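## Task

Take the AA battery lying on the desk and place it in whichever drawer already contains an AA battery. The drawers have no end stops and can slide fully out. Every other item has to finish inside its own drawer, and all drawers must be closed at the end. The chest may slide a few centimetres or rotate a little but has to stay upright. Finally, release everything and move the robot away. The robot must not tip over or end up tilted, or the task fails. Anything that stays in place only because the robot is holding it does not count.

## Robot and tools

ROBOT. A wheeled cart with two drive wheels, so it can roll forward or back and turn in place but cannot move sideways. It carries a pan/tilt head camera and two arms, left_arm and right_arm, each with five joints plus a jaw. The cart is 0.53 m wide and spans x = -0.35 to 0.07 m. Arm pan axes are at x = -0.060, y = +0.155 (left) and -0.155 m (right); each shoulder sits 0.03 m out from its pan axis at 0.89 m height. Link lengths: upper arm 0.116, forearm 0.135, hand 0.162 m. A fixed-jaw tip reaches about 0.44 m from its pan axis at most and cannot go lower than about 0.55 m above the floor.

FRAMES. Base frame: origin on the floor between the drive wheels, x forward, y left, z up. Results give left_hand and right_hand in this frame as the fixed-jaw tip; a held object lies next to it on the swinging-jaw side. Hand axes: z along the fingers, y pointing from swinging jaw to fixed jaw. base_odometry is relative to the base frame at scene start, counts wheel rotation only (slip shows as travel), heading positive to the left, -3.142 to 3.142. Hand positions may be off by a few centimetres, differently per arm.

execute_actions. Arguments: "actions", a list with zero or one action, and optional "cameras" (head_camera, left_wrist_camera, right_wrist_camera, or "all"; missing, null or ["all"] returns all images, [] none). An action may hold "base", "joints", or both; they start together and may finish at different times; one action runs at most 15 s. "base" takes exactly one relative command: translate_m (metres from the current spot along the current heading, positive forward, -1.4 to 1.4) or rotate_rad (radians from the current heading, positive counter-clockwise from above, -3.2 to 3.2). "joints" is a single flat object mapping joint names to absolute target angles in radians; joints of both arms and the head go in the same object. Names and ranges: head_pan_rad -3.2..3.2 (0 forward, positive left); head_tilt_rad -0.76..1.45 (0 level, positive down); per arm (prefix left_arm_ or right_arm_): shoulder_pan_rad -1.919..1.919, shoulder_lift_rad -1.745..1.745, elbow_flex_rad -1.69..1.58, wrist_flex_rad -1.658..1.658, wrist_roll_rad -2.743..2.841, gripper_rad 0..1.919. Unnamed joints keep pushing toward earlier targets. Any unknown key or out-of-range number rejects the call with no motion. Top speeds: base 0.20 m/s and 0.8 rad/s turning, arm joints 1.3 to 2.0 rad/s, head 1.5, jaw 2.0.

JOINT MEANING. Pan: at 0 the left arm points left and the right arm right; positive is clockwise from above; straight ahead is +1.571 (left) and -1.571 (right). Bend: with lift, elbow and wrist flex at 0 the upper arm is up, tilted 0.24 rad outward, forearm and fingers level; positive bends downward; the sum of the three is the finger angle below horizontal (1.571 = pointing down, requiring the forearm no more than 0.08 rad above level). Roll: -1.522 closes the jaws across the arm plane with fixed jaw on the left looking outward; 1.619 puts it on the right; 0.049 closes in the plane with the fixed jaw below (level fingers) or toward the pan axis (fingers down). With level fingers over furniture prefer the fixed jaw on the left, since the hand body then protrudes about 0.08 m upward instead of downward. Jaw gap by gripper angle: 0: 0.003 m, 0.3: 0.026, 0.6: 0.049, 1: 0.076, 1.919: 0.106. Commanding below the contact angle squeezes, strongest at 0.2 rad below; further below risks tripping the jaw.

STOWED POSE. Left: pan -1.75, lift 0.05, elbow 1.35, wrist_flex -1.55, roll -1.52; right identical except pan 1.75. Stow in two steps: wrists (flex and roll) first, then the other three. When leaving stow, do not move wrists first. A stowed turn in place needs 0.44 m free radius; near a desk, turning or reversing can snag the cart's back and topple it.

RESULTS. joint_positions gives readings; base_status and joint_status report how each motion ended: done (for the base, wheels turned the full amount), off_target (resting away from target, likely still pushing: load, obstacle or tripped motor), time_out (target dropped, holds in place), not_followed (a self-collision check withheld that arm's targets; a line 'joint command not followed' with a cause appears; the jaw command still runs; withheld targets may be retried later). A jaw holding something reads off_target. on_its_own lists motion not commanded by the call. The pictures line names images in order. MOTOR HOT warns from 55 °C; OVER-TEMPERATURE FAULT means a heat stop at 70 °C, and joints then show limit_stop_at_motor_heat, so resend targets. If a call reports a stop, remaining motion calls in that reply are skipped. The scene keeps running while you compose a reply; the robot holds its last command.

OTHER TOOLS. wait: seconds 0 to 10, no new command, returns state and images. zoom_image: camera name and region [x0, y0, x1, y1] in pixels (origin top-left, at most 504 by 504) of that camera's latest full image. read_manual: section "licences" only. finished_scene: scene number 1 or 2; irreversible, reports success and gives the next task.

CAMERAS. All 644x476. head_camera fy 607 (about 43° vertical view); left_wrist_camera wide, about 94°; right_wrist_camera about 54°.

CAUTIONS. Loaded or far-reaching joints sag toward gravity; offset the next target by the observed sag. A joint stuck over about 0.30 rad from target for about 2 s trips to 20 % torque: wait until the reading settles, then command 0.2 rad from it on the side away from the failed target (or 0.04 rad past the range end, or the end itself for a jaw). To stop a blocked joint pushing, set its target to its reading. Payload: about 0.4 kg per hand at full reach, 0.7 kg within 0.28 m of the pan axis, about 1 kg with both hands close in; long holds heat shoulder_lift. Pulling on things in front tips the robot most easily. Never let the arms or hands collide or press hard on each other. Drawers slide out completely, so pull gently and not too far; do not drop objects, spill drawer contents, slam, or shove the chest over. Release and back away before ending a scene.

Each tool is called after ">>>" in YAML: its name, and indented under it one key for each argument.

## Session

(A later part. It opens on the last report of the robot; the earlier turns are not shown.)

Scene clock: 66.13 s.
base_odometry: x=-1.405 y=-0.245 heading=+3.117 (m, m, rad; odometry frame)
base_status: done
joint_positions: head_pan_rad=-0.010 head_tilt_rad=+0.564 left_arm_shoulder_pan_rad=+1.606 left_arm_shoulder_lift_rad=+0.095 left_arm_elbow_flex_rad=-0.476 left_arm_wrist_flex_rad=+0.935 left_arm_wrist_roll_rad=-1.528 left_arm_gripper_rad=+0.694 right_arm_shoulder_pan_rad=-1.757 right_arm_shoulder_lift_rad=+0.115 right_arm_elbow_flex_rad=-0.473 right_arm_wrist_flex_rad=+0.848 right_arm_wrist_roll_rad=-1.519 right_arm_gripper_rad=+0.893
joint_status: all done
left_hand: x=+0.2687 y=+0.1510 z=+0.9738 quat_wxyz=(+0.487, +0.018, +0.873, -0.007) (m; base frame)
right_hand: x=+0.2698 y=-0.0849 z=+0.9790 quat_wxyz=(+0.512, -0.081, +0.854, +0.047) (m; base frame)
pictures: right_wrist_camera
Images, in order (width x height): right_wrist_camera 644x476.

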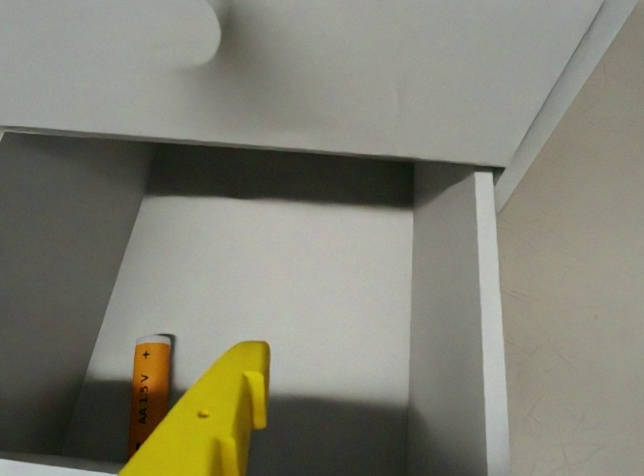

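>>> execute_actions:
  actions:
    - {"base":{"translate_m":-0.11},"joints":{"left_arm_shoulder_pan_rad":1.15}}
  cameras: []

>>> execute_actions:
  actions:
    - {"base":{"rotate_rad":1.66},"joints":{"head_pan_rad":-0.65,"head_tilt_rad":0.75,"right_arm_shoulder_pan_rad":-1.9}}
  cameras: ["head_camera"]

Scene clock: 70.03 s.
base_odometry: x=-1.295 y=-0.248 heading=+3.117 (m, m, rad; odometry frame)
base_status: done
joint_positions: head_pan_rad=-0.010 head_tilt_rad=+0.564 left_arm_shoulder_pan_rad=+1.155 left_arm_shoulder_lift_rad=+0.095 left_arm_elbow_flex_rad=-0.476 left_arm_wrist_flex_rad=+0.935 left_arm_wrist_roll_rad=-1.528 left_arm_gripper_rad=+0.694 right_arm_shoulder_pan_rad=-1.757 right_arm_shoulder_lift_rad=+0.115 right_arm_elbow_flex_rad=-0.473 right_arm_wrist_flex_rad=+0.848 right_arm_wrist_roll_rad=-1.519 right_arm_gripper_rad=+0.893
joint_status: all done
left_hand: x=+0.2376 y=+0.2947 z=+0.9738 quat_wxyz=(+0.476, -0.178, +0.855, +0.102) (m; base frame)
right_hand: x=+0.2698 y=-0.0849 z=+0.9790 quat_wxyz=(+0.512, -0.081, +0.854, +0.047) (m; base frame)
pictures: none
No camera images: the call's "cameras" was empty. Leave "cameras" out to get every camera's image.

Scene clock: 72.80 s.
base_odometry: x=-1.294 y=-0.248 heading=-1.507 (m, m, rad; odometry frame)
base_status: done
joint_positions: head_pan_rad=-0.640 head_tilt_rad=+0.744 left_arm_shoulder_pan_rad=+1.154 left_arm_shoulder_lift_rad=+0.095 left_arm_elbow_flex_rad=-0.476 left_arm_wrist_flex_rad=+0.935 left_arm_wrist_roll_rad=-1.528 left_arm_gripper_rad=+0.694 right_arm_shoulder_pan_rad=-1.892 right_arm_shoulder_lift_rad=+0.115 right_arm_elbow_flex_rad=-0.473 right_arm_wrist_flex_rad=+0.848 right_arm_wrist_roll_rad=-1.519 right_arm_gripper_rad=+0.893
joint_status: all done
left_hand: x=+0.2373 y=+0.2951 z=+0.9738 quat_wxyz=(+0.476, -0.178, +0.855, +0.102) (m; base frame)
right_hand: x=+0.2574 y=-0.0412 z=+0.9790 quat_wxyz=(+0.508, -0.139, +0.846, +0.081) (m; base frame)
pictures: head_camera
Images, in order (width x height): head_camera 644x476.

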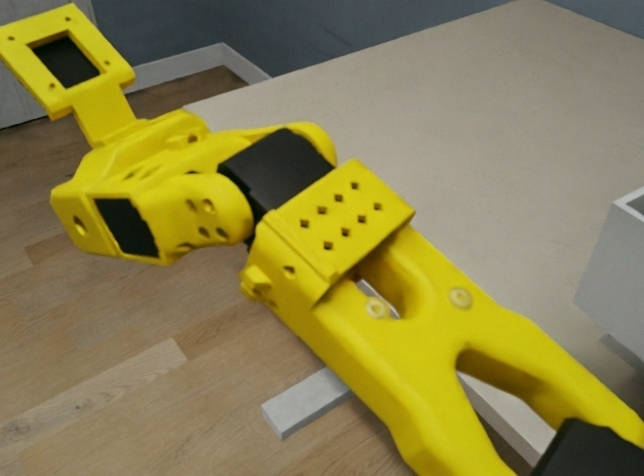

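>>> execute_actions:
  actions:
    - {"base":{"translate_m":0.32},"joints":{"head_pan_rad":-1.1,"head_tilt_rad":0.95,"right_arm_shoulder_pan_rad":-1.4,"right_arm_shoulder_lift_rad":0.2,"right_arm_elbow_flex_rad":-0.1,"right_arm_wrist_flex_rad":1.33,"right_arm_wrist_roll_rad":-2.29,"right_arm_gripper_rad":0.5}}
  cameras: []

>>> execute_actions:
  actions:
    - {"joints":{"right_arm_shoulder_pan_rad":-0.8}}
  cameras: ["head_camera","right_wrist_camera"]

Scene clock: 76.80 s.
base_odometry: x=-1.273 y=-0.567 heading=-1.506 (m, m, rad; odometry frame)
base_status: done
joint_positions: head_pan_rad=-1.090 head_tilt_rad=+0.945 left_arm_shoulder_pan_rad=+1.154 left_arm_shoulder_lift_rad=+0.095 left_arm_elbow_flex_rad=-0.476 left_arm_wrist_flex_rad=+0.935 left_arm_wrist_roll_rad=-1.528 left_arm_gripper_rad=+0.694 right_arm_shoulder_pan_rad=-1.409 right_arm_shoulder_lift_rad=+0.217 right_arm_elbow_flex_rad=-0.095 right_arm_wrist_flex_rad=+1.322 right_arm_wrist_roll_rad=-2.283 right_arm_gripper_rad=+0.507
joint_status: all done
left_hand: x=+0.2373 y=+0.2951 z=+0.9738 quat_wxyz=(+0.476, -0.178, +0.855, +0.102) (m; base frame)
right_hand: x=+0.1798 y=-0.1884 z=+0.8280 quat_wxyz=(+0.060, +0.444, +0.894, +0.019) (m; base frame)
pictures: none
No camera images: the call's "cameras" was empty. Leave "cameras" out to get every camera's image.

Scene clock: 78.00 s.
base_odometry: x=-1.273 y=-0.567 heading=-1.506 (m, m, rad; odometry frame)
base_status: not commanded
joint_positions: head_pan_rad=-1.090 head_tilt_rad=+0.945 left_arm_shoulder_pan_rad=+1.154 left_arm_shoulder_lift_rad=+0.095 left_arm_elbow_flex_rad=-0.476 left_arm_wrist_flex_rad=+0.935 left_arm_wrist_roll_rad=-1.528 left_arm_gripper_rad=+0.694 right_arm_shoulder_pan_rad=-0.808 right_arm_shoulder_lift_rad=+0.217 right_arm_elbow_flex_rad=-0.095 right_arm_wrist_flex_rad=+1.322 right_arm_wrist_roll_rad=-2.283 right_arm_gripper_rad=+0.507
joint_status: all done
left_hand: x=+0.2373 y=+0.2951 z=+0.9738 quat_wxyz=(+0.476, -0.178, +0.855, +0.102) (m; base frame)
right_hand: x=+0.1189 y=-0.3182 z=+0.8280 quat_wxyz=(+0.063, +0.689, +0.722, +0.000) (m; base frame)
pictures: head_camera, right_wrist_camera
Images, in order (width x height): head_camera 644x476, right_wrist_camera 644x476.

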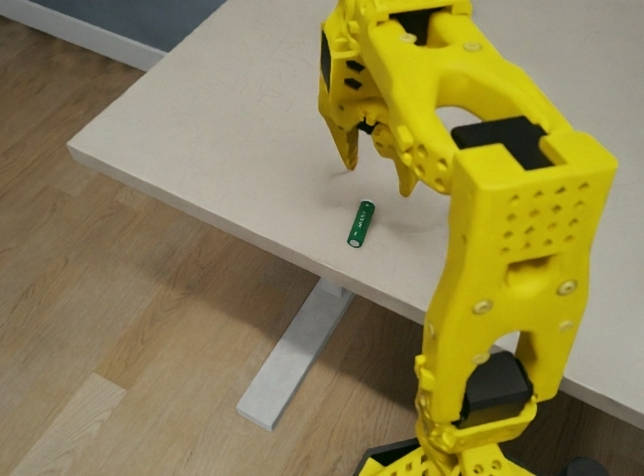

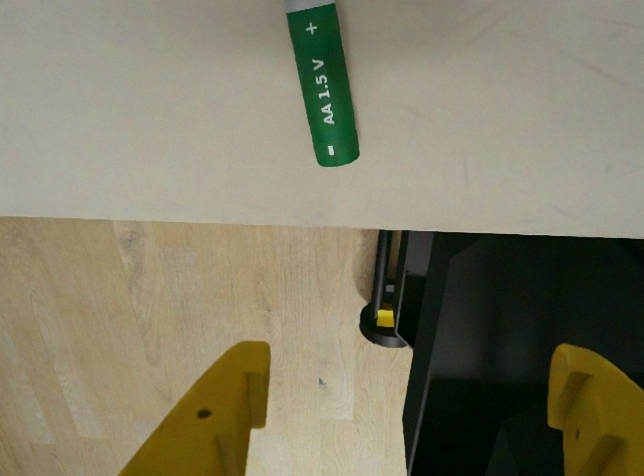

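>>> execute_actions:
  actions:
    - {"joints":{"right_arm_shoulder_pan_rad":-0.756,"right_arm_shoulder_lift_rad":0.525,"right_arm_elbow_flex_rad":-0.225,"right_arm_wrist_flex_rad":1.088,"right_arm_wrist_roll_rad":-2.078}}
  cameras: ["head_camera","right_wrist_camera"]

Scene clock: 81.50 s.
base_odometry: x=-1.273 y=-0.567 heading=-1.506 (m, m, rad; odometry frame)
base_status: not commanded
joint_positions: head_pan_rad=-1.090 head_tilt_rad=+0.945 left_arm_shoulder_pan_rad=+1.154 left_arm_shoulder_lift_rad=+0.095 left_arm_elbow_flex_rad=-0.476 left_arm_wrist_flex_rad=+0.935 left_arm_wrist_roll_rad=-1.528 left_arm_gripper_rad=+0.694 right_arm_shoulder_pan_rad=-0.763 right_arm_shoulder_lift_rad=+0.544 right_arm_elbow_flex_rad=-0.194 right_arm_wrist_flex_rad=+1.097 right_arm_wrist_roll_rad=-2.086 right_arm_gripper_rad=+0.507
joint_status: all done
left_hand: x=+0.2373 y=+0.2951 z=+0.9738 quat_wxyz=(+0.476, -0.178, +0.855, +0.102) (m; base frame)
right_hand: x=+0.1279 y=-0.3418 z=+0.7756 quat_wxyz=(+0.061, +0.632, +0.772, -0.007) (m; base frame)
pictures: head_camera, right_wrist_camera
Images, in order (width x height): head_camera 644x476, right_wrist_camera 644x476.

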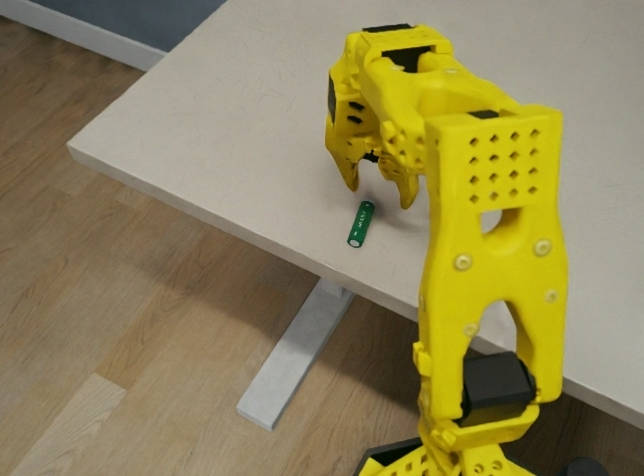

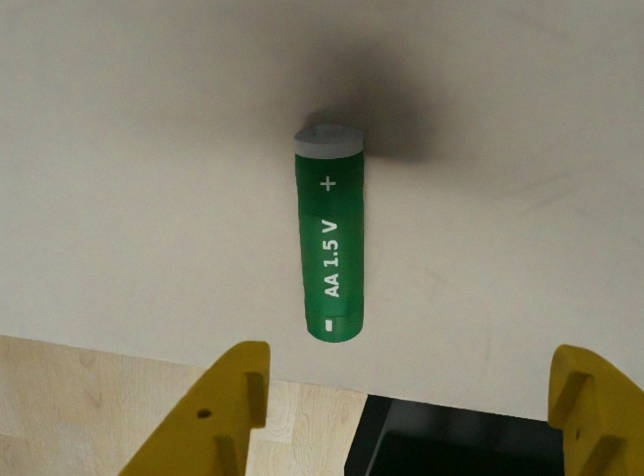

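>>> execute_actions:
  actions:
    - {"base":{"translate_m":0.004},"joints":{"right_arm_shoulder_lift_rad":0.735,"right_arm_elbow_flex_rad":-0.288,"right_arm_wrist_flex_rad":0.94}}
  cameras: ["head_camera","right_wrist_camera"]

Scene clock: 83.93 s.
base_odometry: x=-1.273 y=-0.571 heading=-1.505 (m, m, rad; odometry frame)
base_status: done
joint_positions: head_pan_rad=-1.090 head_tilt_rad=+0.945 left_arm_shoulder_pan_rad=+1.154 left_arm_shoulder_lift_rad=+0.095 left_arm_elbow_flex_rad=-0.476 left_arm_wrist_flex_rad=+0.935 left_arm_wrist_roll_rad=-1.528 left_arm_gripper_rad=+0.694 right_arm_shoulder_pan_rad=-0.763 right_arm_shoulder_lift_rad=+0.757 right_arm_elbow_flex_rad=-0.258 right_arm_wrist_flex_rad=+0.950 right_arm_wrist_roll_rad=-2.086 right_arm_gripper_rad=+0.507
joint_status: all done
left_hand: x=+0.2373 y=+0.2951 z=+0.9738 quat_wxyz=(+0.476, -0.178, +0.855, +0.102) (m; base frame)
right_hand: x=+0.1332 y=-0.3474 z=+0.7377 quat_wxyz=(+0.060, +0.632, +0.772, -0.007) (m; base frame)
pictures: head_camera, right_wrist_camera
Images, in order (width x height): head_camera 644x476, right_wrist_camera 644x476.

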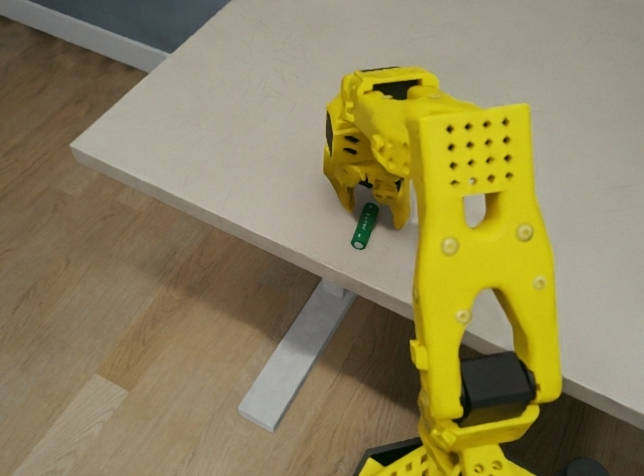

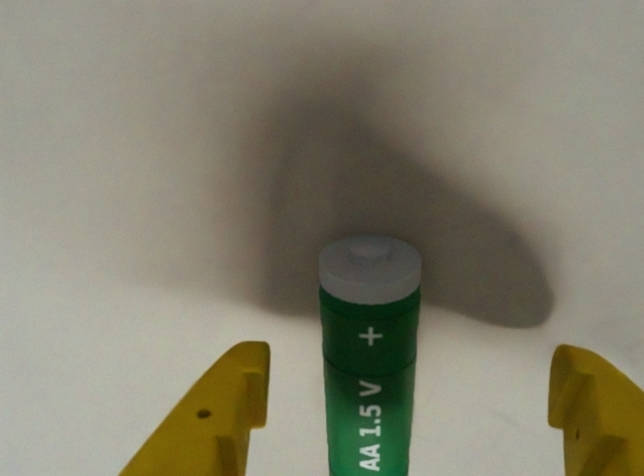

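>>> execute_actions:
  actions:
    - {"base":{"translate_m":-0.005},"joints":{"right_arm_shoulder_lift_rad":0.763,"right_arm_wrist_flex_rad":0.915,"right_arm_gripper_rad":0.35}}
  cameras: ["right_wrist_camera"]

Scene clock: 85.70 s.
base_odometry: x=-1.273 y=-0.566 heading=-1.505 (m, m, rad; odometry frame)
base_status: done
joint_positions: head_pan_rad=-1.090 head_tilt_rad=+0.945 left_arm_shoulder_pan_rad=+1.154 left_arm_shoulder_lift_rad=+0.095 left_arm_elbow_flex_rad=-0.476 left_arm_wrist_flex_rad=+0.935 left_arm_wrist_roll_rad=-1.528 left_arm_gripper_rad=+0.694 right_arm_shoulder_pan_rad=-0.762 right_arm_shoulder_lift_rad=+0.783 right_arm_elbow_flex_rad=-0.260 right_arm_wrist_flex_rad=+0.925 right_arm_wrist_roll_rad=-2.085 right_arm_gripper_rad=+0.357
joint_status: all done
left_hand: x=+0.2373 y=+0.2951 z=+0.9738 quat_wxyz=(+0.476, -0.178, +0.855, +0.102) (m; base frame)
right_hand: x=+0.1329 y=-0.3477 z=+0.7322 quat_wxyz=(+0.060, +0.632, +0.772, -0.007) (m; base frame)
pictures: right_wrist_camera
Images, in order (width x height): right_wrist_camera 644x476.

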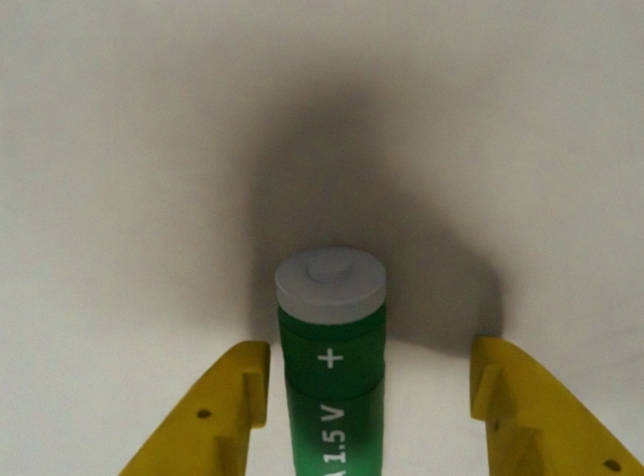

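>>> execute_actions:
  actions:
    - {"joints":{"right_arm_gripper_rad":0.02}}
  cameras: ["right_wrist_camera"]

Scene clock: 87.17 s.
base_odometry: x=-1.273 y=-0.566 heading=-1.505 (m, m, rad; odometry frame)
base_status: not commanded
joint_positions: head_pan_rad=-1.090 head_tilt_rad=+0.945 left_arm_shoulder_pan_rad=+1.154 left_arm_shoulder_lift_rad=+0.095 left_arm_elbow_flex_rad=-0.476 left_arm_wrist_flex_rad=+0.935 left_arm_wrist_roll_rad=-1.528 left_arm_gripper_rad=+0.694 right_arm_shoulder_pan_rad=-0.762 right_arm_shoulder_lift_rad=+0.783 right_arm_elbow_flex_rad=-0.260 right_arm_wrist_flex_rad=+0.923 right_arm_wrist_roll_rad=-2.085 right_arm_gripper_rad=+0.153
joint_status: right_arm_gripper_rad off_target (ended at +0.153, target +0.020)
left_hand: x=+0.2373 y=+0.2951 z=+0.9738 quat_wxyz=(+0.476, -0.178, +0.855, +0.102) (m; base frame)
right_hand: x=+0.1331 y=-0.3479 z=+0.7322 quat_wxyz=(+0.061, +0.632, +0.772, -0.008) (m; base frame)
pictures: right_wrist_camera
Images, in order (width x height): right_wrist_camera 644x476.

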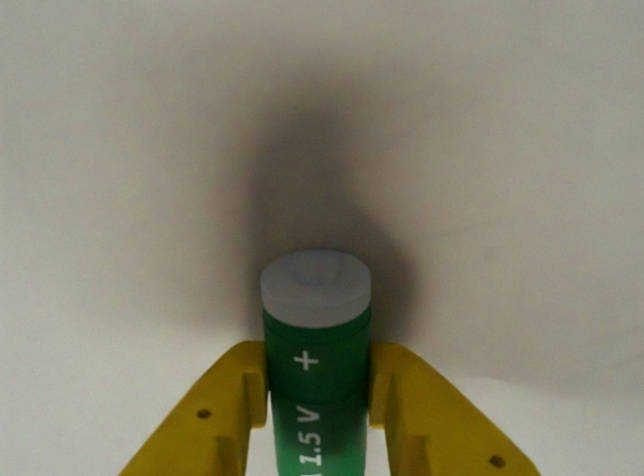

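>>> execute_actions:
  actions:
    - {"joints":{"right_arm_shoulder_lift_rad":0.3}}
  cameras: []

>>> execute_actions:
  actions:
    - {"base":{"translate_m":-0.318},"joints":{"right_arm_shoulder_lift_rad":0.02,"right_arm_shoulder_pan_rad":-1.79,"right_arm_elbow_flex_rad":-0.755,"right_arm_wrist_flex_rad":1.3,"right_arm_wrist_roll_rad":-1.52,"head_pan_rad":-1.6}}
  cameras: ["head_camera"]

>>> execute_actions:
  actions:
    - {"base":{"rotate_rad":-1.64},"joints":{"head_pan_rad":0.0,"head_tilt_rad":0.7}}
  cameras: ["head_camera","right_wrist_camera"]

Scene clock: 90.77 s.
base_odometry: x=-1.273 y=-0.566 heading=-1.505 (m, m, rad; odometry frame)
base_status: not commanded
joint_positions: head_pan_rad=-1.090 head_tilt_rad=+0.945 left_arm_shoulder_pan_rad=+1.154 left_arm_shoulder_lift_rad=+0.095 left_arm_elbow_flex_rad=-0.476 left_arm_wrist_flex_rad=+0.935 left_arm_wrist_roll_rad=-1.528 left_arm_gripper_rad=+0.694 right_arm_shoulder_pan_rad=-0.762 right_arm_shoulder_lift_rad=+0.357 right_arm_elbow_flex_rad=-0.260 right_arm_wrist_flex_rad=+0.923 right_arm_wrist_roll_rad=-2.085 right_arm_gripper_rad=+0.153
joint_status: all done
left_hand: x=+0.2373 y=+0.2951 z=+0.9738 quat_wxyz=(+0.476, -0.178, +0.855, +0.102) (m; base frame)
right_hand: x=+0.1643 y=-0.3806 z=+0.8470 quat_wxyz=(+0.269, +0.610, +0.745, -0.033) (m; base frame)
pictures: none
No camera images: the call's "cameras" was empty. Leave "cameras" out to get every camera's image.

Scene clock: 93.20 s.
base_odometry: x=-1.294 y=-0.249 heading=-1.507 (m, m, rad; odometry frame)
base_status: done
joint_positions: head_pan_rad=-1.590 head_tilt_rad=+0.945 left_arm_shoulder_pan_rad=+1.154 left_arm_shoulder_lift_rad=+0.095 left_arm_elbow_flex_rad=-0.476 left_arm_wrist_flex_rad=+0.935 left_arm_wrist_roll_rad=-1.528 left_arm_gripper_rad=+0.694 right_arm_shoulder_pan_rad=-1.783 right_arm_shoulder_lift_rad=+0.064 right_arm_elbow_flex_rad=-0.718 right_arm_wrist_flex_rad=+1.299 right_arm_wrist_roll_rad=-1.530 right_arm_gripper_rad=+0.153
joint_status: all done
left_hand: x=+0.2373 y=+0.2951 z=+0.9738 quat_wxyz=(+0.476, -0.178, +0.855, +0.102) (m; base frame)
right_hand: x=+0.2293 y=-0.0847 z=+0.9941 quat_wxyz=(+0.444, -0.092, +0.890, +0.049) (m; base frame)
pictures: head_camera
Images, in order (width x height): head_camera 644x476.

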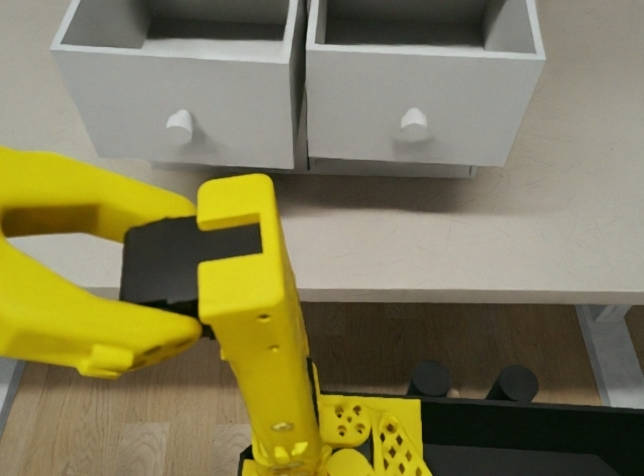

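Scene clock: 95.93 s.
base_odometry: x=-1.294 y=-0.248 heading=+3.137 (m, m, rad; odometry frame)
base_status: done
joint_positions: head_pan_rad=-0.010 head_tilt_rad=+0.714 left_arm_shoulder_pan_rad=+1.154 left_arm_shoulder_lift_rad=+0.095 left_arm_elbow_flex_rad=-0.476 left_arm_wrist_flex_rad=+0.935 left_arm_wrist_roll_rad=-1.528 left_arm_gripper_rad=+0.694 right_arm_shoulder_pan_rad=-1.783 right_arm_shoulder_lift_rad=+0.064 right_arm_elbow_flex_rad=-0.718 right_arm_wrist_flex_rad=+1.299 right_arm_wrist_roll_rad=-1.530 right_arm_gripper_rad=+0.153
joint_status: all done
left_hand: x=+0.2373 y=+0.2951 z=+0.9738 quat_wxyz=(+0.476, -0.178, +0.855, +0.102) (m; base frame)
right_hand: x=+0.2293 y=-0.0847 z=+0.9941 quat_wxyz=(+0.444, -0.092, +0.890, +0.049) (m; base frame)
pictures: head_camera, right_wrist_camera
Images, in order (width x height): head_camera 644x476, right_wrist_camera 644x476.

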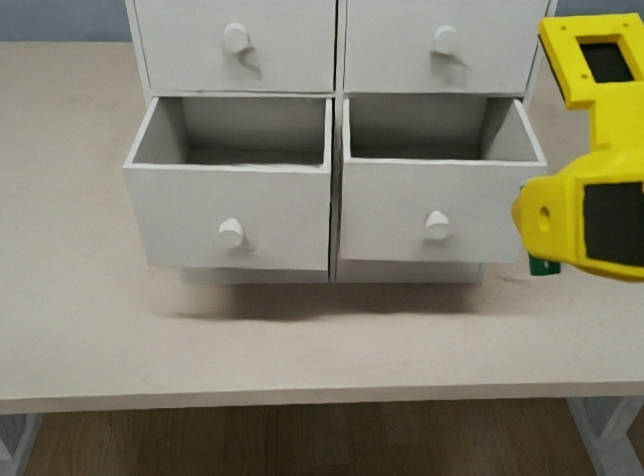

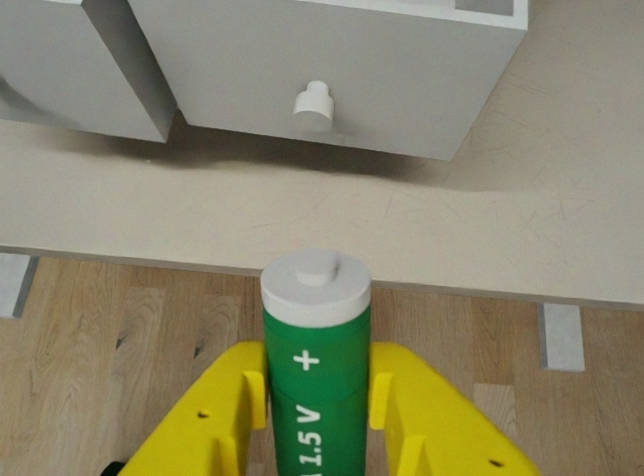

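>>> execute_actions:
  actions:
    - {"base":{"translate_m":0.162},"joints":{"head_tilt_rad":0.9,"head_pan_rad":-0.15,"right_arm_shoulder_pan_rad":-1.76}}
  cameras: ["head_camera","right_wrist_camera"]

Scene clock: 98.67 s.
base_odometry: x=-1.456 y=-0.247 heading=+3.135 (m, m, rad; odometry frame)
base_status: done
joint_positions: head_pan_rad=-0.140 head_tilt_rad=+0.895 left_arm_shoulder_pan_rad=+1.154 left_arm_shoulder_lift_rad=+0.095 left_arm_elbow_flex_rad=-0.476 left_arm_wrist_flex_rad=+0.935 left_arm_wrist_roll_rad=-1.528 left_arm_gripper_rad=+0.694 right_arm_shoulder_pan_rad=-1.768 right_arm_shoulder_lift_rad=+0.064 right_arm_elbow_flex_rad=-0.720 right_arm_wrist_flex_rad=+1.299 right_arm_wrist_roll_rad=-1.530 right_arm_gripper_rad=+0.153
joint_status: all done
left_hand: x=+0.2373 y=+0.2951 z=+0.9738 quat_wxyz=(+0.476, -0.178, +0.855, +0.102) (m; base frame)
right_hand: x=+0.2303 y=-0.0891 z=+0.9945 quat_wxyz=(+0.445, -0.085, +0.890, +0.046) (m; base frame)
pictures: head_camera, right_wrist_camera
Images, in order (width x height): head_camera 644x476, right_wrist_camera 644x476.

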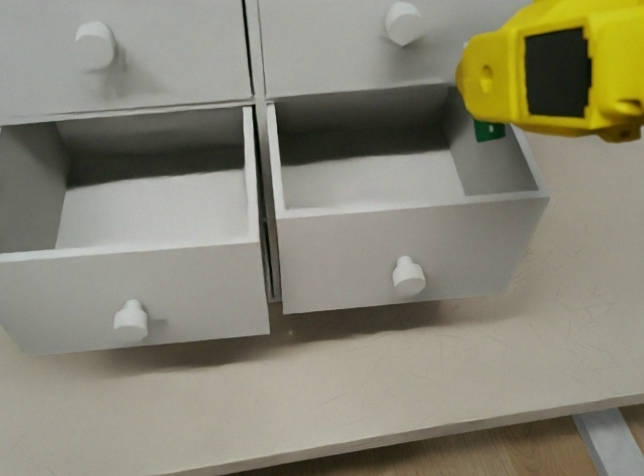

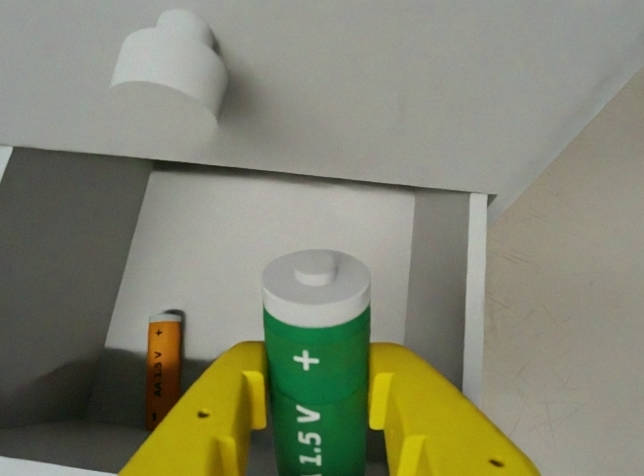

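>>> execute_actions:
  actions:
    - {"base":{"translate_m":0.01},"joints":{"right_arm_shoulder_pan_rad":-1.738,"right_arm_elbow_flex_rad":-0.47,"right_arm_wrist_flex_rad":1.17}}
  cameras: ["head_camera","right_wrist_camera"]

>>> execute_actions:
  actions:
    - {"joints":{"right_arm_shoulder_lift_rad":-0.04,"right_arm_elbow_flex_rad":-0.21,"right_arm_wrist_flex_rad":0.995}}
  cameras: ["head_camera","right_wrist_camera"]

Scene clock: 101.07 s.
base_odometry: x=-1.467 y=-0.247 heading=+3.135 (m, m, rad; odometry frame)
base_status: done
joint_positions: head_pan_rad=-0.140 head_tilt_rad=+0.895 left_arm_shoulder_pan_rad=+1.154 left_arm_shoulder_lift_rad=+0.095 left_arm_elbow_flex_rad=-0.476 left_arm_wrist_flex_rad=+0.935 left_arm_wrist_roll_rad=-1.528 left_arm_gripper_rad=+0.694 right_arm_shoulder_pan_rad=-1.745 right_arm_shoulder_lift_rad=+0.061 right_arm_elbow_flex_rad=-0.461 right_arm_wrist_flex_rad=+1.184 right_arm_wrist_roll_rad=-1.530 right_arm_gripper_rad=+0.153
joint_status: all done
left_hand: x=+0.2373 y=+0.2951 z=+0.9738 quat_wxyz=(+0.476, -0.178, +0.855, +0.102) (m; base frame)
right_hand: x=+0.2350 y=-0.0952 z=+0.9484 quat_wxyz=(+0.381, -0.077, +0.921, +0.035) (m; base frame)
pictures: head_camera, right_wrist_camera
Images, in order (width x height): head_camera 644x476, right_wrist_camera 644x476.

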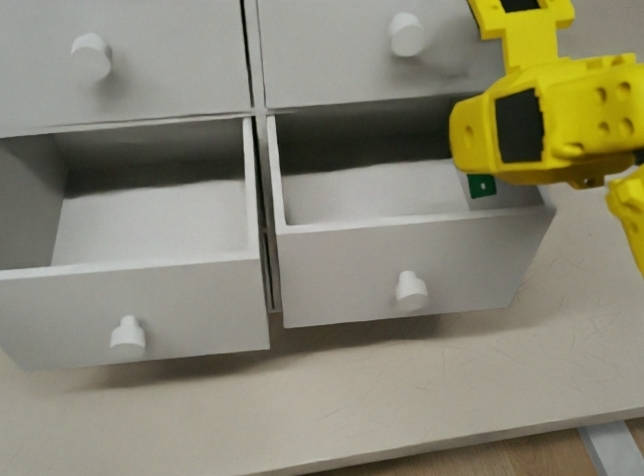

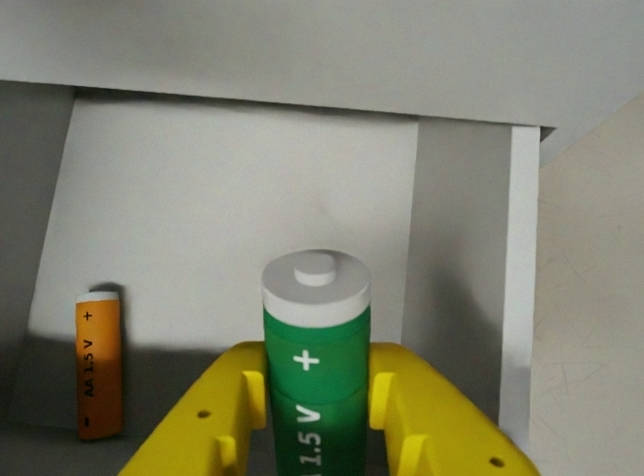

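Scene clock: 101.93 s.
base_odometry: x=-1.467 y=-0.247 heading=+3.135 (m, m, rad; odometry frame)
base_status: not commanded
joint_positions: head_pan_rad=-0.140 head_tilt_rad=+0.895 left_arm_shoulder_pan_rad=+1.154 left_arm_shoulder_lift_rad=+0.095 left_arm_elbow_flex_rad=-0.476 left_arm_wrist_flex_rad=+0.935 left_arm_wrist_roll_rad=-1.528 left_arm_gripper_rad=+0.694 right_arm_shoulder_pan_rad=-1.745 right_arm_shoulder_lift_rad=+0.007 right_arm_elbow_flex_rad=-0.200 right_arm_wrist_flex_rad=+1.011 right_arm_wrist_roll_rad=-1.530 right_arm_gripper_rad=+0.153
joint_status: all done
left_hand: x=+0.2373 y=+0.2951 z=+0.9738 quat_wxyz=(+0.476, -0.178, +0.855, +0.102) (m; base frame)
right_hand: x=+0.2343 y=-0.0954 z=+0.9200 quat_wxyz=(+0.366, -0.077, +0.927, +0.033) (m; base frame)
pictures: head_camera, right_wrist_camera
Images, in order (width x height): head_camera 644x476, right_wrist_camera 644x476.

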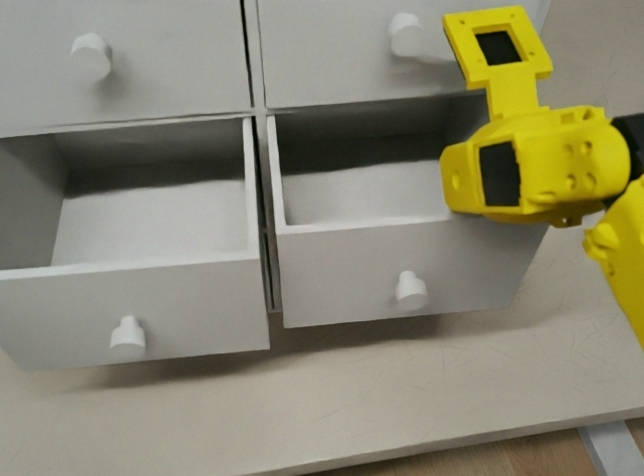

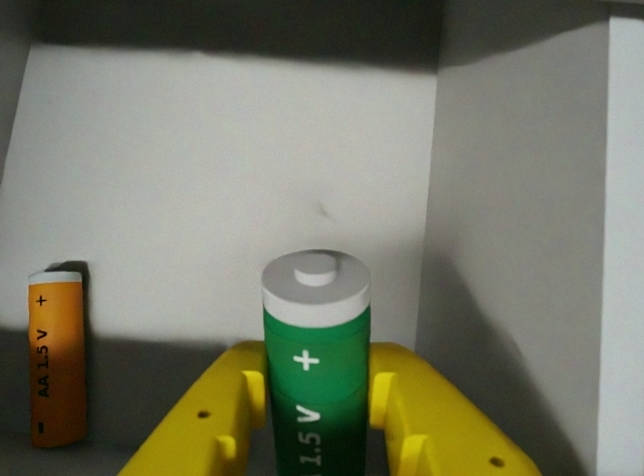

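>>> execute_actions:
  actions:
    - {"base":{"translate_m":0.004},"joints":{"right_arm_elbow_flex_rad":-0.155}}
  cameras: ["head_camera","right_wrist_camera"]

>>> execute_actions:
  actions:
    - {"joints":{"right_arm_gripper_rad":0.25}}
  cameras: ["head_camera","right_wrist_camera"]

Scene clock: 104.37 s.
base_odometry: x=-1.471 y=-0.247 heading=+3.135 (m, m, rad; odometry frame)
base_status: done
joint_positions: head_pan_rad=-0.140 head_tilt_rad=+0.895 left_arm_shoulder_pan_rad=+1.154 left_arm_shoulder_lift_rad=+0.095 left_arm_elbow_flex_rad=-0.476 left_arm_wrist_flex_rad=+0.935 left_arm_wrist_roll_rad=-1.528 left_arm_gripper_rad=+0.694 right_arm_shoulder_pan_rad=-1.745 right_arm_shoulder_lift_rad=+0.006 right_arm_elbow_flex_rad=-0.146 right_arm_wrist_flex_rad=+1.011 right_arm_wrist_roll_rad=-1.530 right_arm_gripper_rad=+0.153
joint_status: all done
left_hand: x=+0.2373 y=+0.2951 z=+0.9738 quat_wxyz=(+0.476, -0.178, +0.855, +0.102) (m; base frame)
right_hand: x=+0.2294 y=-0.0962 z=+0.9076 quat_wxyz=(+0.342, -0.078, +0.936, +0.031) (m; base frame)
pictures: head_camera, right_wrist_camera
Images, in order (width x height): head_camera 644x476, right_wrist_camera 644x476.

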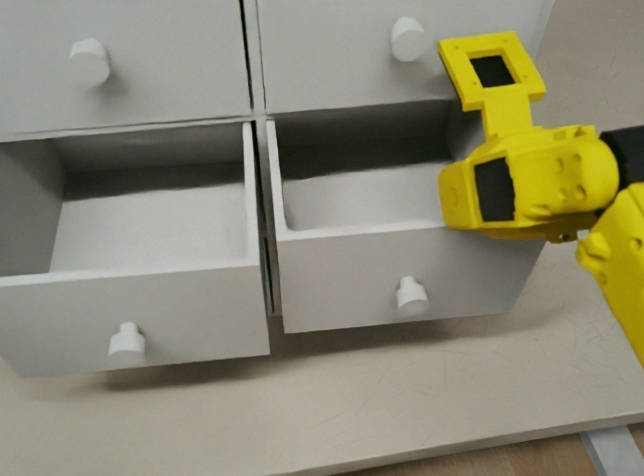

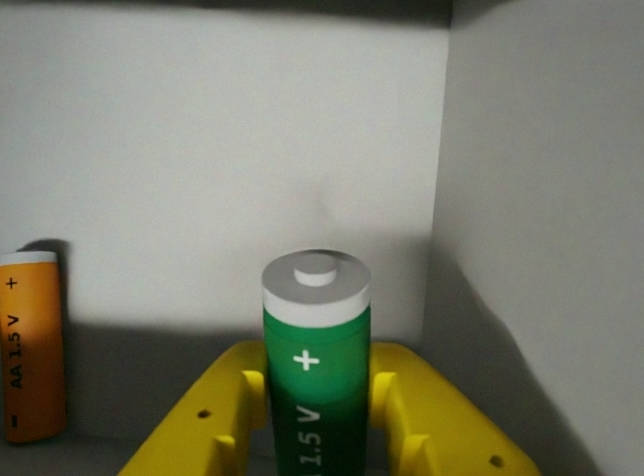

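Scene clock: 105.00 s.
base_odometry: x=-1.471 y=-0.247 heading=+3.135 (m, m, rad; odometry frame)
base_status: not commanded
joint_positions: head_pan_rad=-0.140 head_tilt_rad=+0.895 left_arm_shoulder_pan_rad=+1.154 left_arm_shoulder_lift_rad=+0.095 left_arm_elbow_flex_rad=-0.476 left_arm_wrist_flex_rad=+0.935 left_arm_wrist_roll_rad=-1.528 left_arm_gripper_rad=+0.694 right_arm_shoulder_pan_rad=-1.745 right_arm_shoulder_lift_rad=+0.004 right_arm_elbow_flex_rad=-0.146 right_arm_wrist_flex_rad=+1.008 right_arm_wrist_roll_rad=-1.530 right_arm_gripper_rad=+0.241
joint_status: all done
left_hand: x=+0.2373 y=+0.2951 z=+0.9738 quat_wxyz=(+0.476, -0.178, +0.855, +0.102) (m; base frame)
right_hand: x=+0.2298 y=-0.0962 z=+0.9083 quat_wxyz=(+0.344, -0.078, +0.935, +0.031) (m; base frame)
pictures: head_camera, right_wrist_camera
Images, in order (width x height): head_camera 644x476, right_wrist_camera 644x476.

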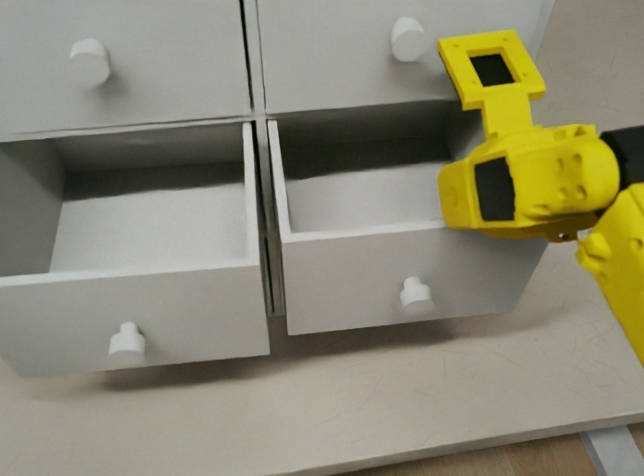

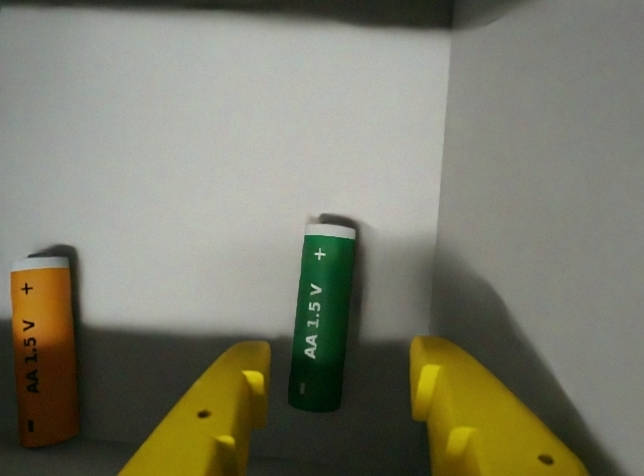

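>>> execute_actions:
  actions:
    - {"joints":{"right_arm_gripper_rad":0.1,"right_arm_shoulder_lift_rad":-0.3}}
  cameras: []

>>> execute_actions:
  actions:
    - {"base":{"translate_m":-0.185},"joints":{"head_tilt_rad":0.64,"head_pan_rad":0}}
  cameras: []

>>> execute_actions:
  actions:
    - {"joints":{"left_arm_shoulder_pan_rad":1.8,"right_arm_shoulder_pan_rad":-1.85,"left_arm_shoulder_lift_rad":0.275,"right_arm_shoulder_lift_rad":0.36,"left_arm_elbow_flex_rad":0.56,"right_arm_elbow_flex_rad":0.41,"left_arm_wrist_flex_rad":-0.765,"right_arm_wrist_flex_rad":-0.785,"left_arm_gripper_rad":0.45,"right_arm_gripper_rad":0.45}}
  cameras: []

>>> execute_actions:
  actions:
    - {"base":{"translate_m":0.03}}

Scene clock: 114.97 s.
base_odometry: x=-1.471 y=-0.247 heading=+3.135 (m, m, rad; odometry frame)
base_status: not commanded
joint_positions: head_pan_rad=-0.140 head_tilt_rad=+0.895 left_arm_shoulder_pan_rad=+1.154 left_arm_shoulder_lift_rad=+0.095 left_arm_elbow_flex_rad=-0.476 left_arm_wrist_flex_rad=+0.935 left_arm_wrist_roll_rad=-1.528 left_arm_gripper_rad=+0.694 right_arm_shoulder_pan_rad=-1.745 right_arm_shoulder_lift_rad=-0.264 right_arm_elbow_flex_rad=-0.146 right_arm_wrist_flex_rad=+1.008 right_arm_wrist_roll_rad=-1.530 right_arm_gripper_rad=+0.107
joint_status: all done
left_hand: x=+0.2373 y=+0.2951 z=+0.9738 quat_wxyz=(+0.476, -0.178, +0.855, +0.102) (m; base frame)
right_hand: x=+0.2167 y=-0.0985 z=+0.9781 quat_wxyz=(+0.466, -0.074, +0.881, +0.042) (m; base frame)
pictures: none
No camera images: the call's "cameras" was empty. Leave "cameras" out to get every camera's image.

Scene clock: 116.73 s.
base_odometry: x=-1.286 y=-0.248 heading=+3.135 (m, m, rad; odometry frame)
base_status: done
joint_positions: head_pan_rad=-0.010 head_tilt_rad=+0.654 left_arm_shoulder_pan_rad=+1.154 left_arm_shoulder_lift_rad=+0.095 left_arm_elbow_flex_rad=-0.476 left_arm_wrist_flex_rad=+0.935 left_arm_wrist_roll_rad=-1.528 left_arm_gripper_rad=+0.694 right_arm_shoulder_pan_rad=-1.745 right_arm_shoulder_lift_rad=-0.267 right_arm_elbow_flex_rad=-0.146 right_arm_wrist_flex_rad=+1.008 right_arm_wrist_roll_rad=-1.530 right_arm_gripper_rad=+0.107
joint_status: all done
left_hand: x=+0.2373 y=+0.2951 z=+0.9738 quat_wxyz=(+0.476, -0.178, +0.855, +0.102) (m; base frame)
right_hand: x=+0.2164 y=-0.0985 z=+0.9789 quat_wxyz=(+0.467, -0.074, +0.880, +0.043) (m; base frame)
pictures: none
No camera images: the call's "cameras" was empty. Leave "cameras" out to get every camera's image.

Scene clock: 118.67 s.
base_odometry: x=-1.286 y=-0.248 heading=+3.135 (m, m, rad; odometry frame)
base_status: not commanded
joint_positions: head_pan_rad=-0.010 head_tilt_rad=+0.654 left_arm_shoulder_pan_rad=+1.794 left_arm_shoulder_lift_rad=+0.287 left_arm_elbow_flex_rad=+0.563 left_arm_wrist_flex_rad=-0.746 left_arm_wrist_roll_rad=-1.528 left_arm_gripper_rad=+0.456 right_arm_shoulder_pan_rad=-1.843 right_arm_shoulder_lift_rad=+0.379 right_arm_elbow_flex_rad=+0.415 right_arm_wrist_flex_rad=-0.769 right_arm_wrist_roll_rad=-1.530 right_arm_gripper_rad=+0.443
joint_status: all done
left_hand: x=+0.2750 y=+0.0870 z=+0.8795 quat_wxyz=(+0.666, +0.085, +0.738, -0.073) (m; base frame)
right_hand: x=+0.2815 y=-0.0516 z=+0.8915 quat_wxyz=(+0.691, -0.095, +0.710, +0.097) (m; base frame)
pictures: none
No camera images: the call's "cameras" was empty. Leave "cameras" out to get every camera's image.

Scene clock: 119.57 s.
base_odometry: x=-1.317 y=-0.248 heading=+3.135 (m, m, rad; odometry frame)
base_status: done
joint_positions: head_pan_rad=-0.010 head_tilt_rad=+0.654 left_arm_shoulder_pan_rad=+1.794 left_arm_shoulder_lift_rad=+0.287 left_arm_elbow_flex_rad=+0.563 left_arm_wrist_flex_rad=-0.747 left_arm_wrist_roll_rad=-1.528 left_arm_gripper_rad=+0.456 right_arm_shoulder_pan_rad=-1.843 right_arm_shoulder_lift_rad=+0.379 right_arm_elbow_flex_rad=+0.415 right_arm_wrist_flex_rad=-0.769 right_arm_wrist_roll_rad=-1.530 right_arm_gripper_rad=+0.443
joint_status: not commanded
left_hand: x=+0.2750 y=+0.0870 z=+0.8797 quat_wxyz=(+0.666, +0.085, +0.737, -0.073) (m; base frame)
right_hand: x=+0.2815 y=-0.0516 z=+0.8915 quat_wxyz=(+0.691, -0.095, +0.710, +0.097) (m; base frame)
pictures: head_camera, left_wrist_camera, right_wrist_camera
Images, in order (width x height): head_camera 644x476, left_wrist_camera 644x476, right_wrist_camera 644x476.

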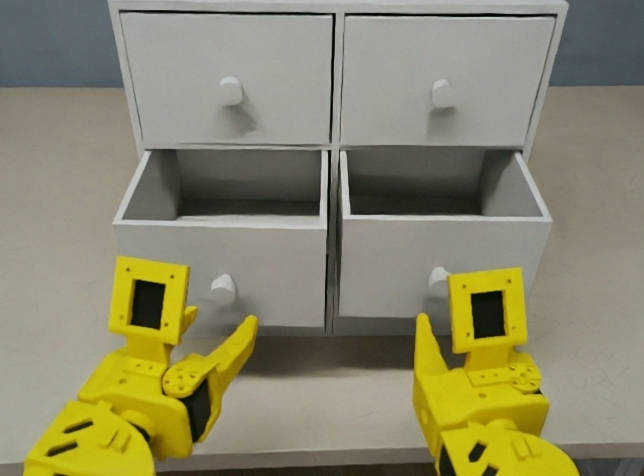

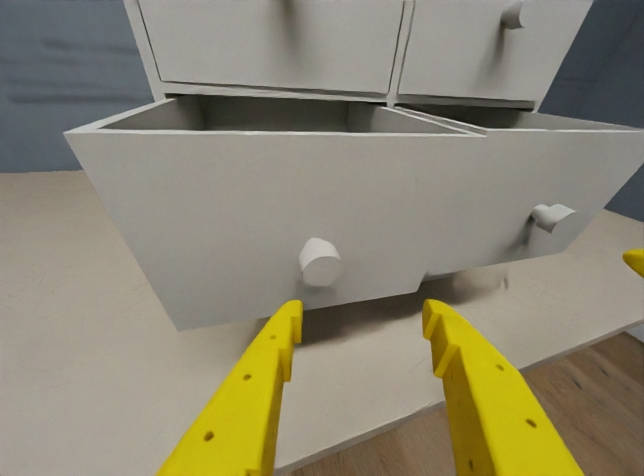

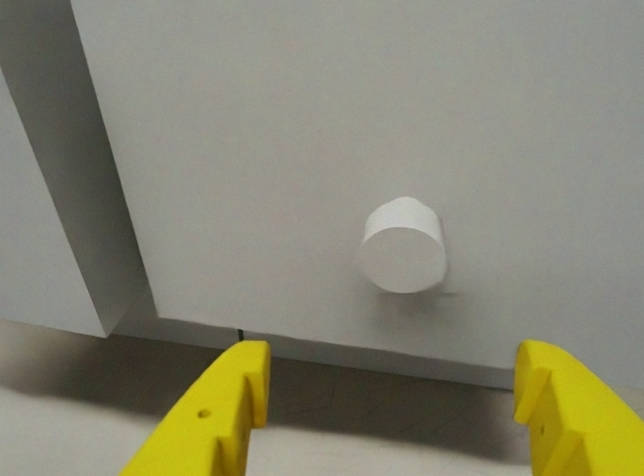

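>>> execute_actions:
  actions:
    - {"base":{"translate_m":0.118},"joints":{"left_arm_shoulder_pan_rad":1.77}}

Scene clock: 122.10 s.
base_odometry: x=-1.435 y=-0.248 heading=+3.135 (m, m, rad; odometry frame)
base_status: done
joint_positions: head_pan_rad=-0.010 head_tilt_rad=+0.654 left_arm_shoulder_pan_rad=+1.777 left_arm_shoulder_lift_rad=+0.287 left_arm_elbow_flex_rad=+0.566 left_arm_wrist_flex_rad=-0.747 left_arm_wrist_roll_rad=-1.528 left_arm_gripper_rad=+0.456 right_arm_shoulder_pan_rad=-1.846 right_arm_shoulder_lift_rad=+0.379 right_arm_elbow_flex_rad=+0.418 right_arm_wrist_flex_rad=-0.770 right_arm_wrist_roll_rad=-1.530 right_arm_gripper_rad=+0.444
joint_status: all done
left_hand: x=+0.2758 y=+0.0928 z=+0.8789 quat_wxyz=(+0.666, +0.078, +0.739, -0.067) (m; base frame)
right_hand: x=+0.2810 y=-0.0506 z=+0.8909 quat_wxyz=(+0.691, -0.096, +0.710, +0.098) (m; base frame)
pictures: head_camera, left_wrist_camera, right_wrist_camera
Images, in order (width x height): head_camera 644x476, left_wrist_camera 644x476, right_wrist_camera 644x476.

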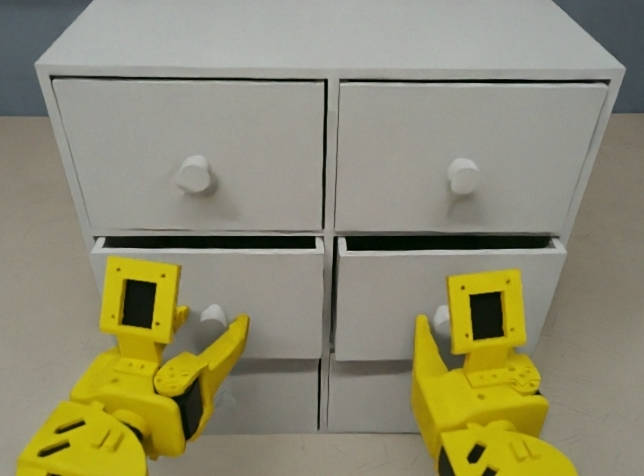

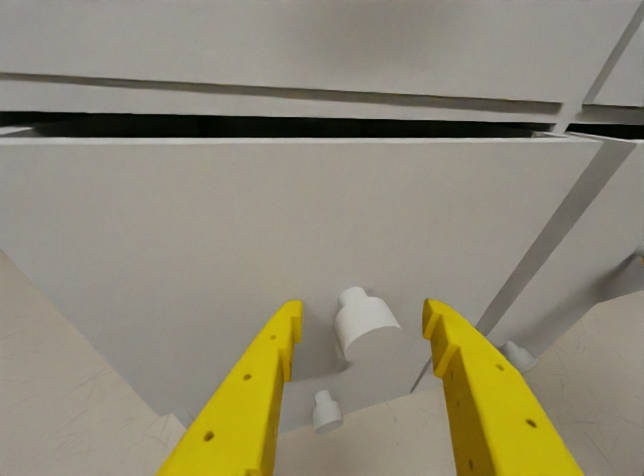

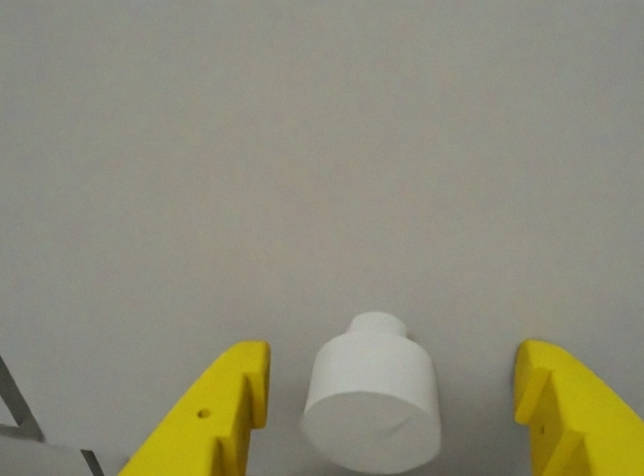

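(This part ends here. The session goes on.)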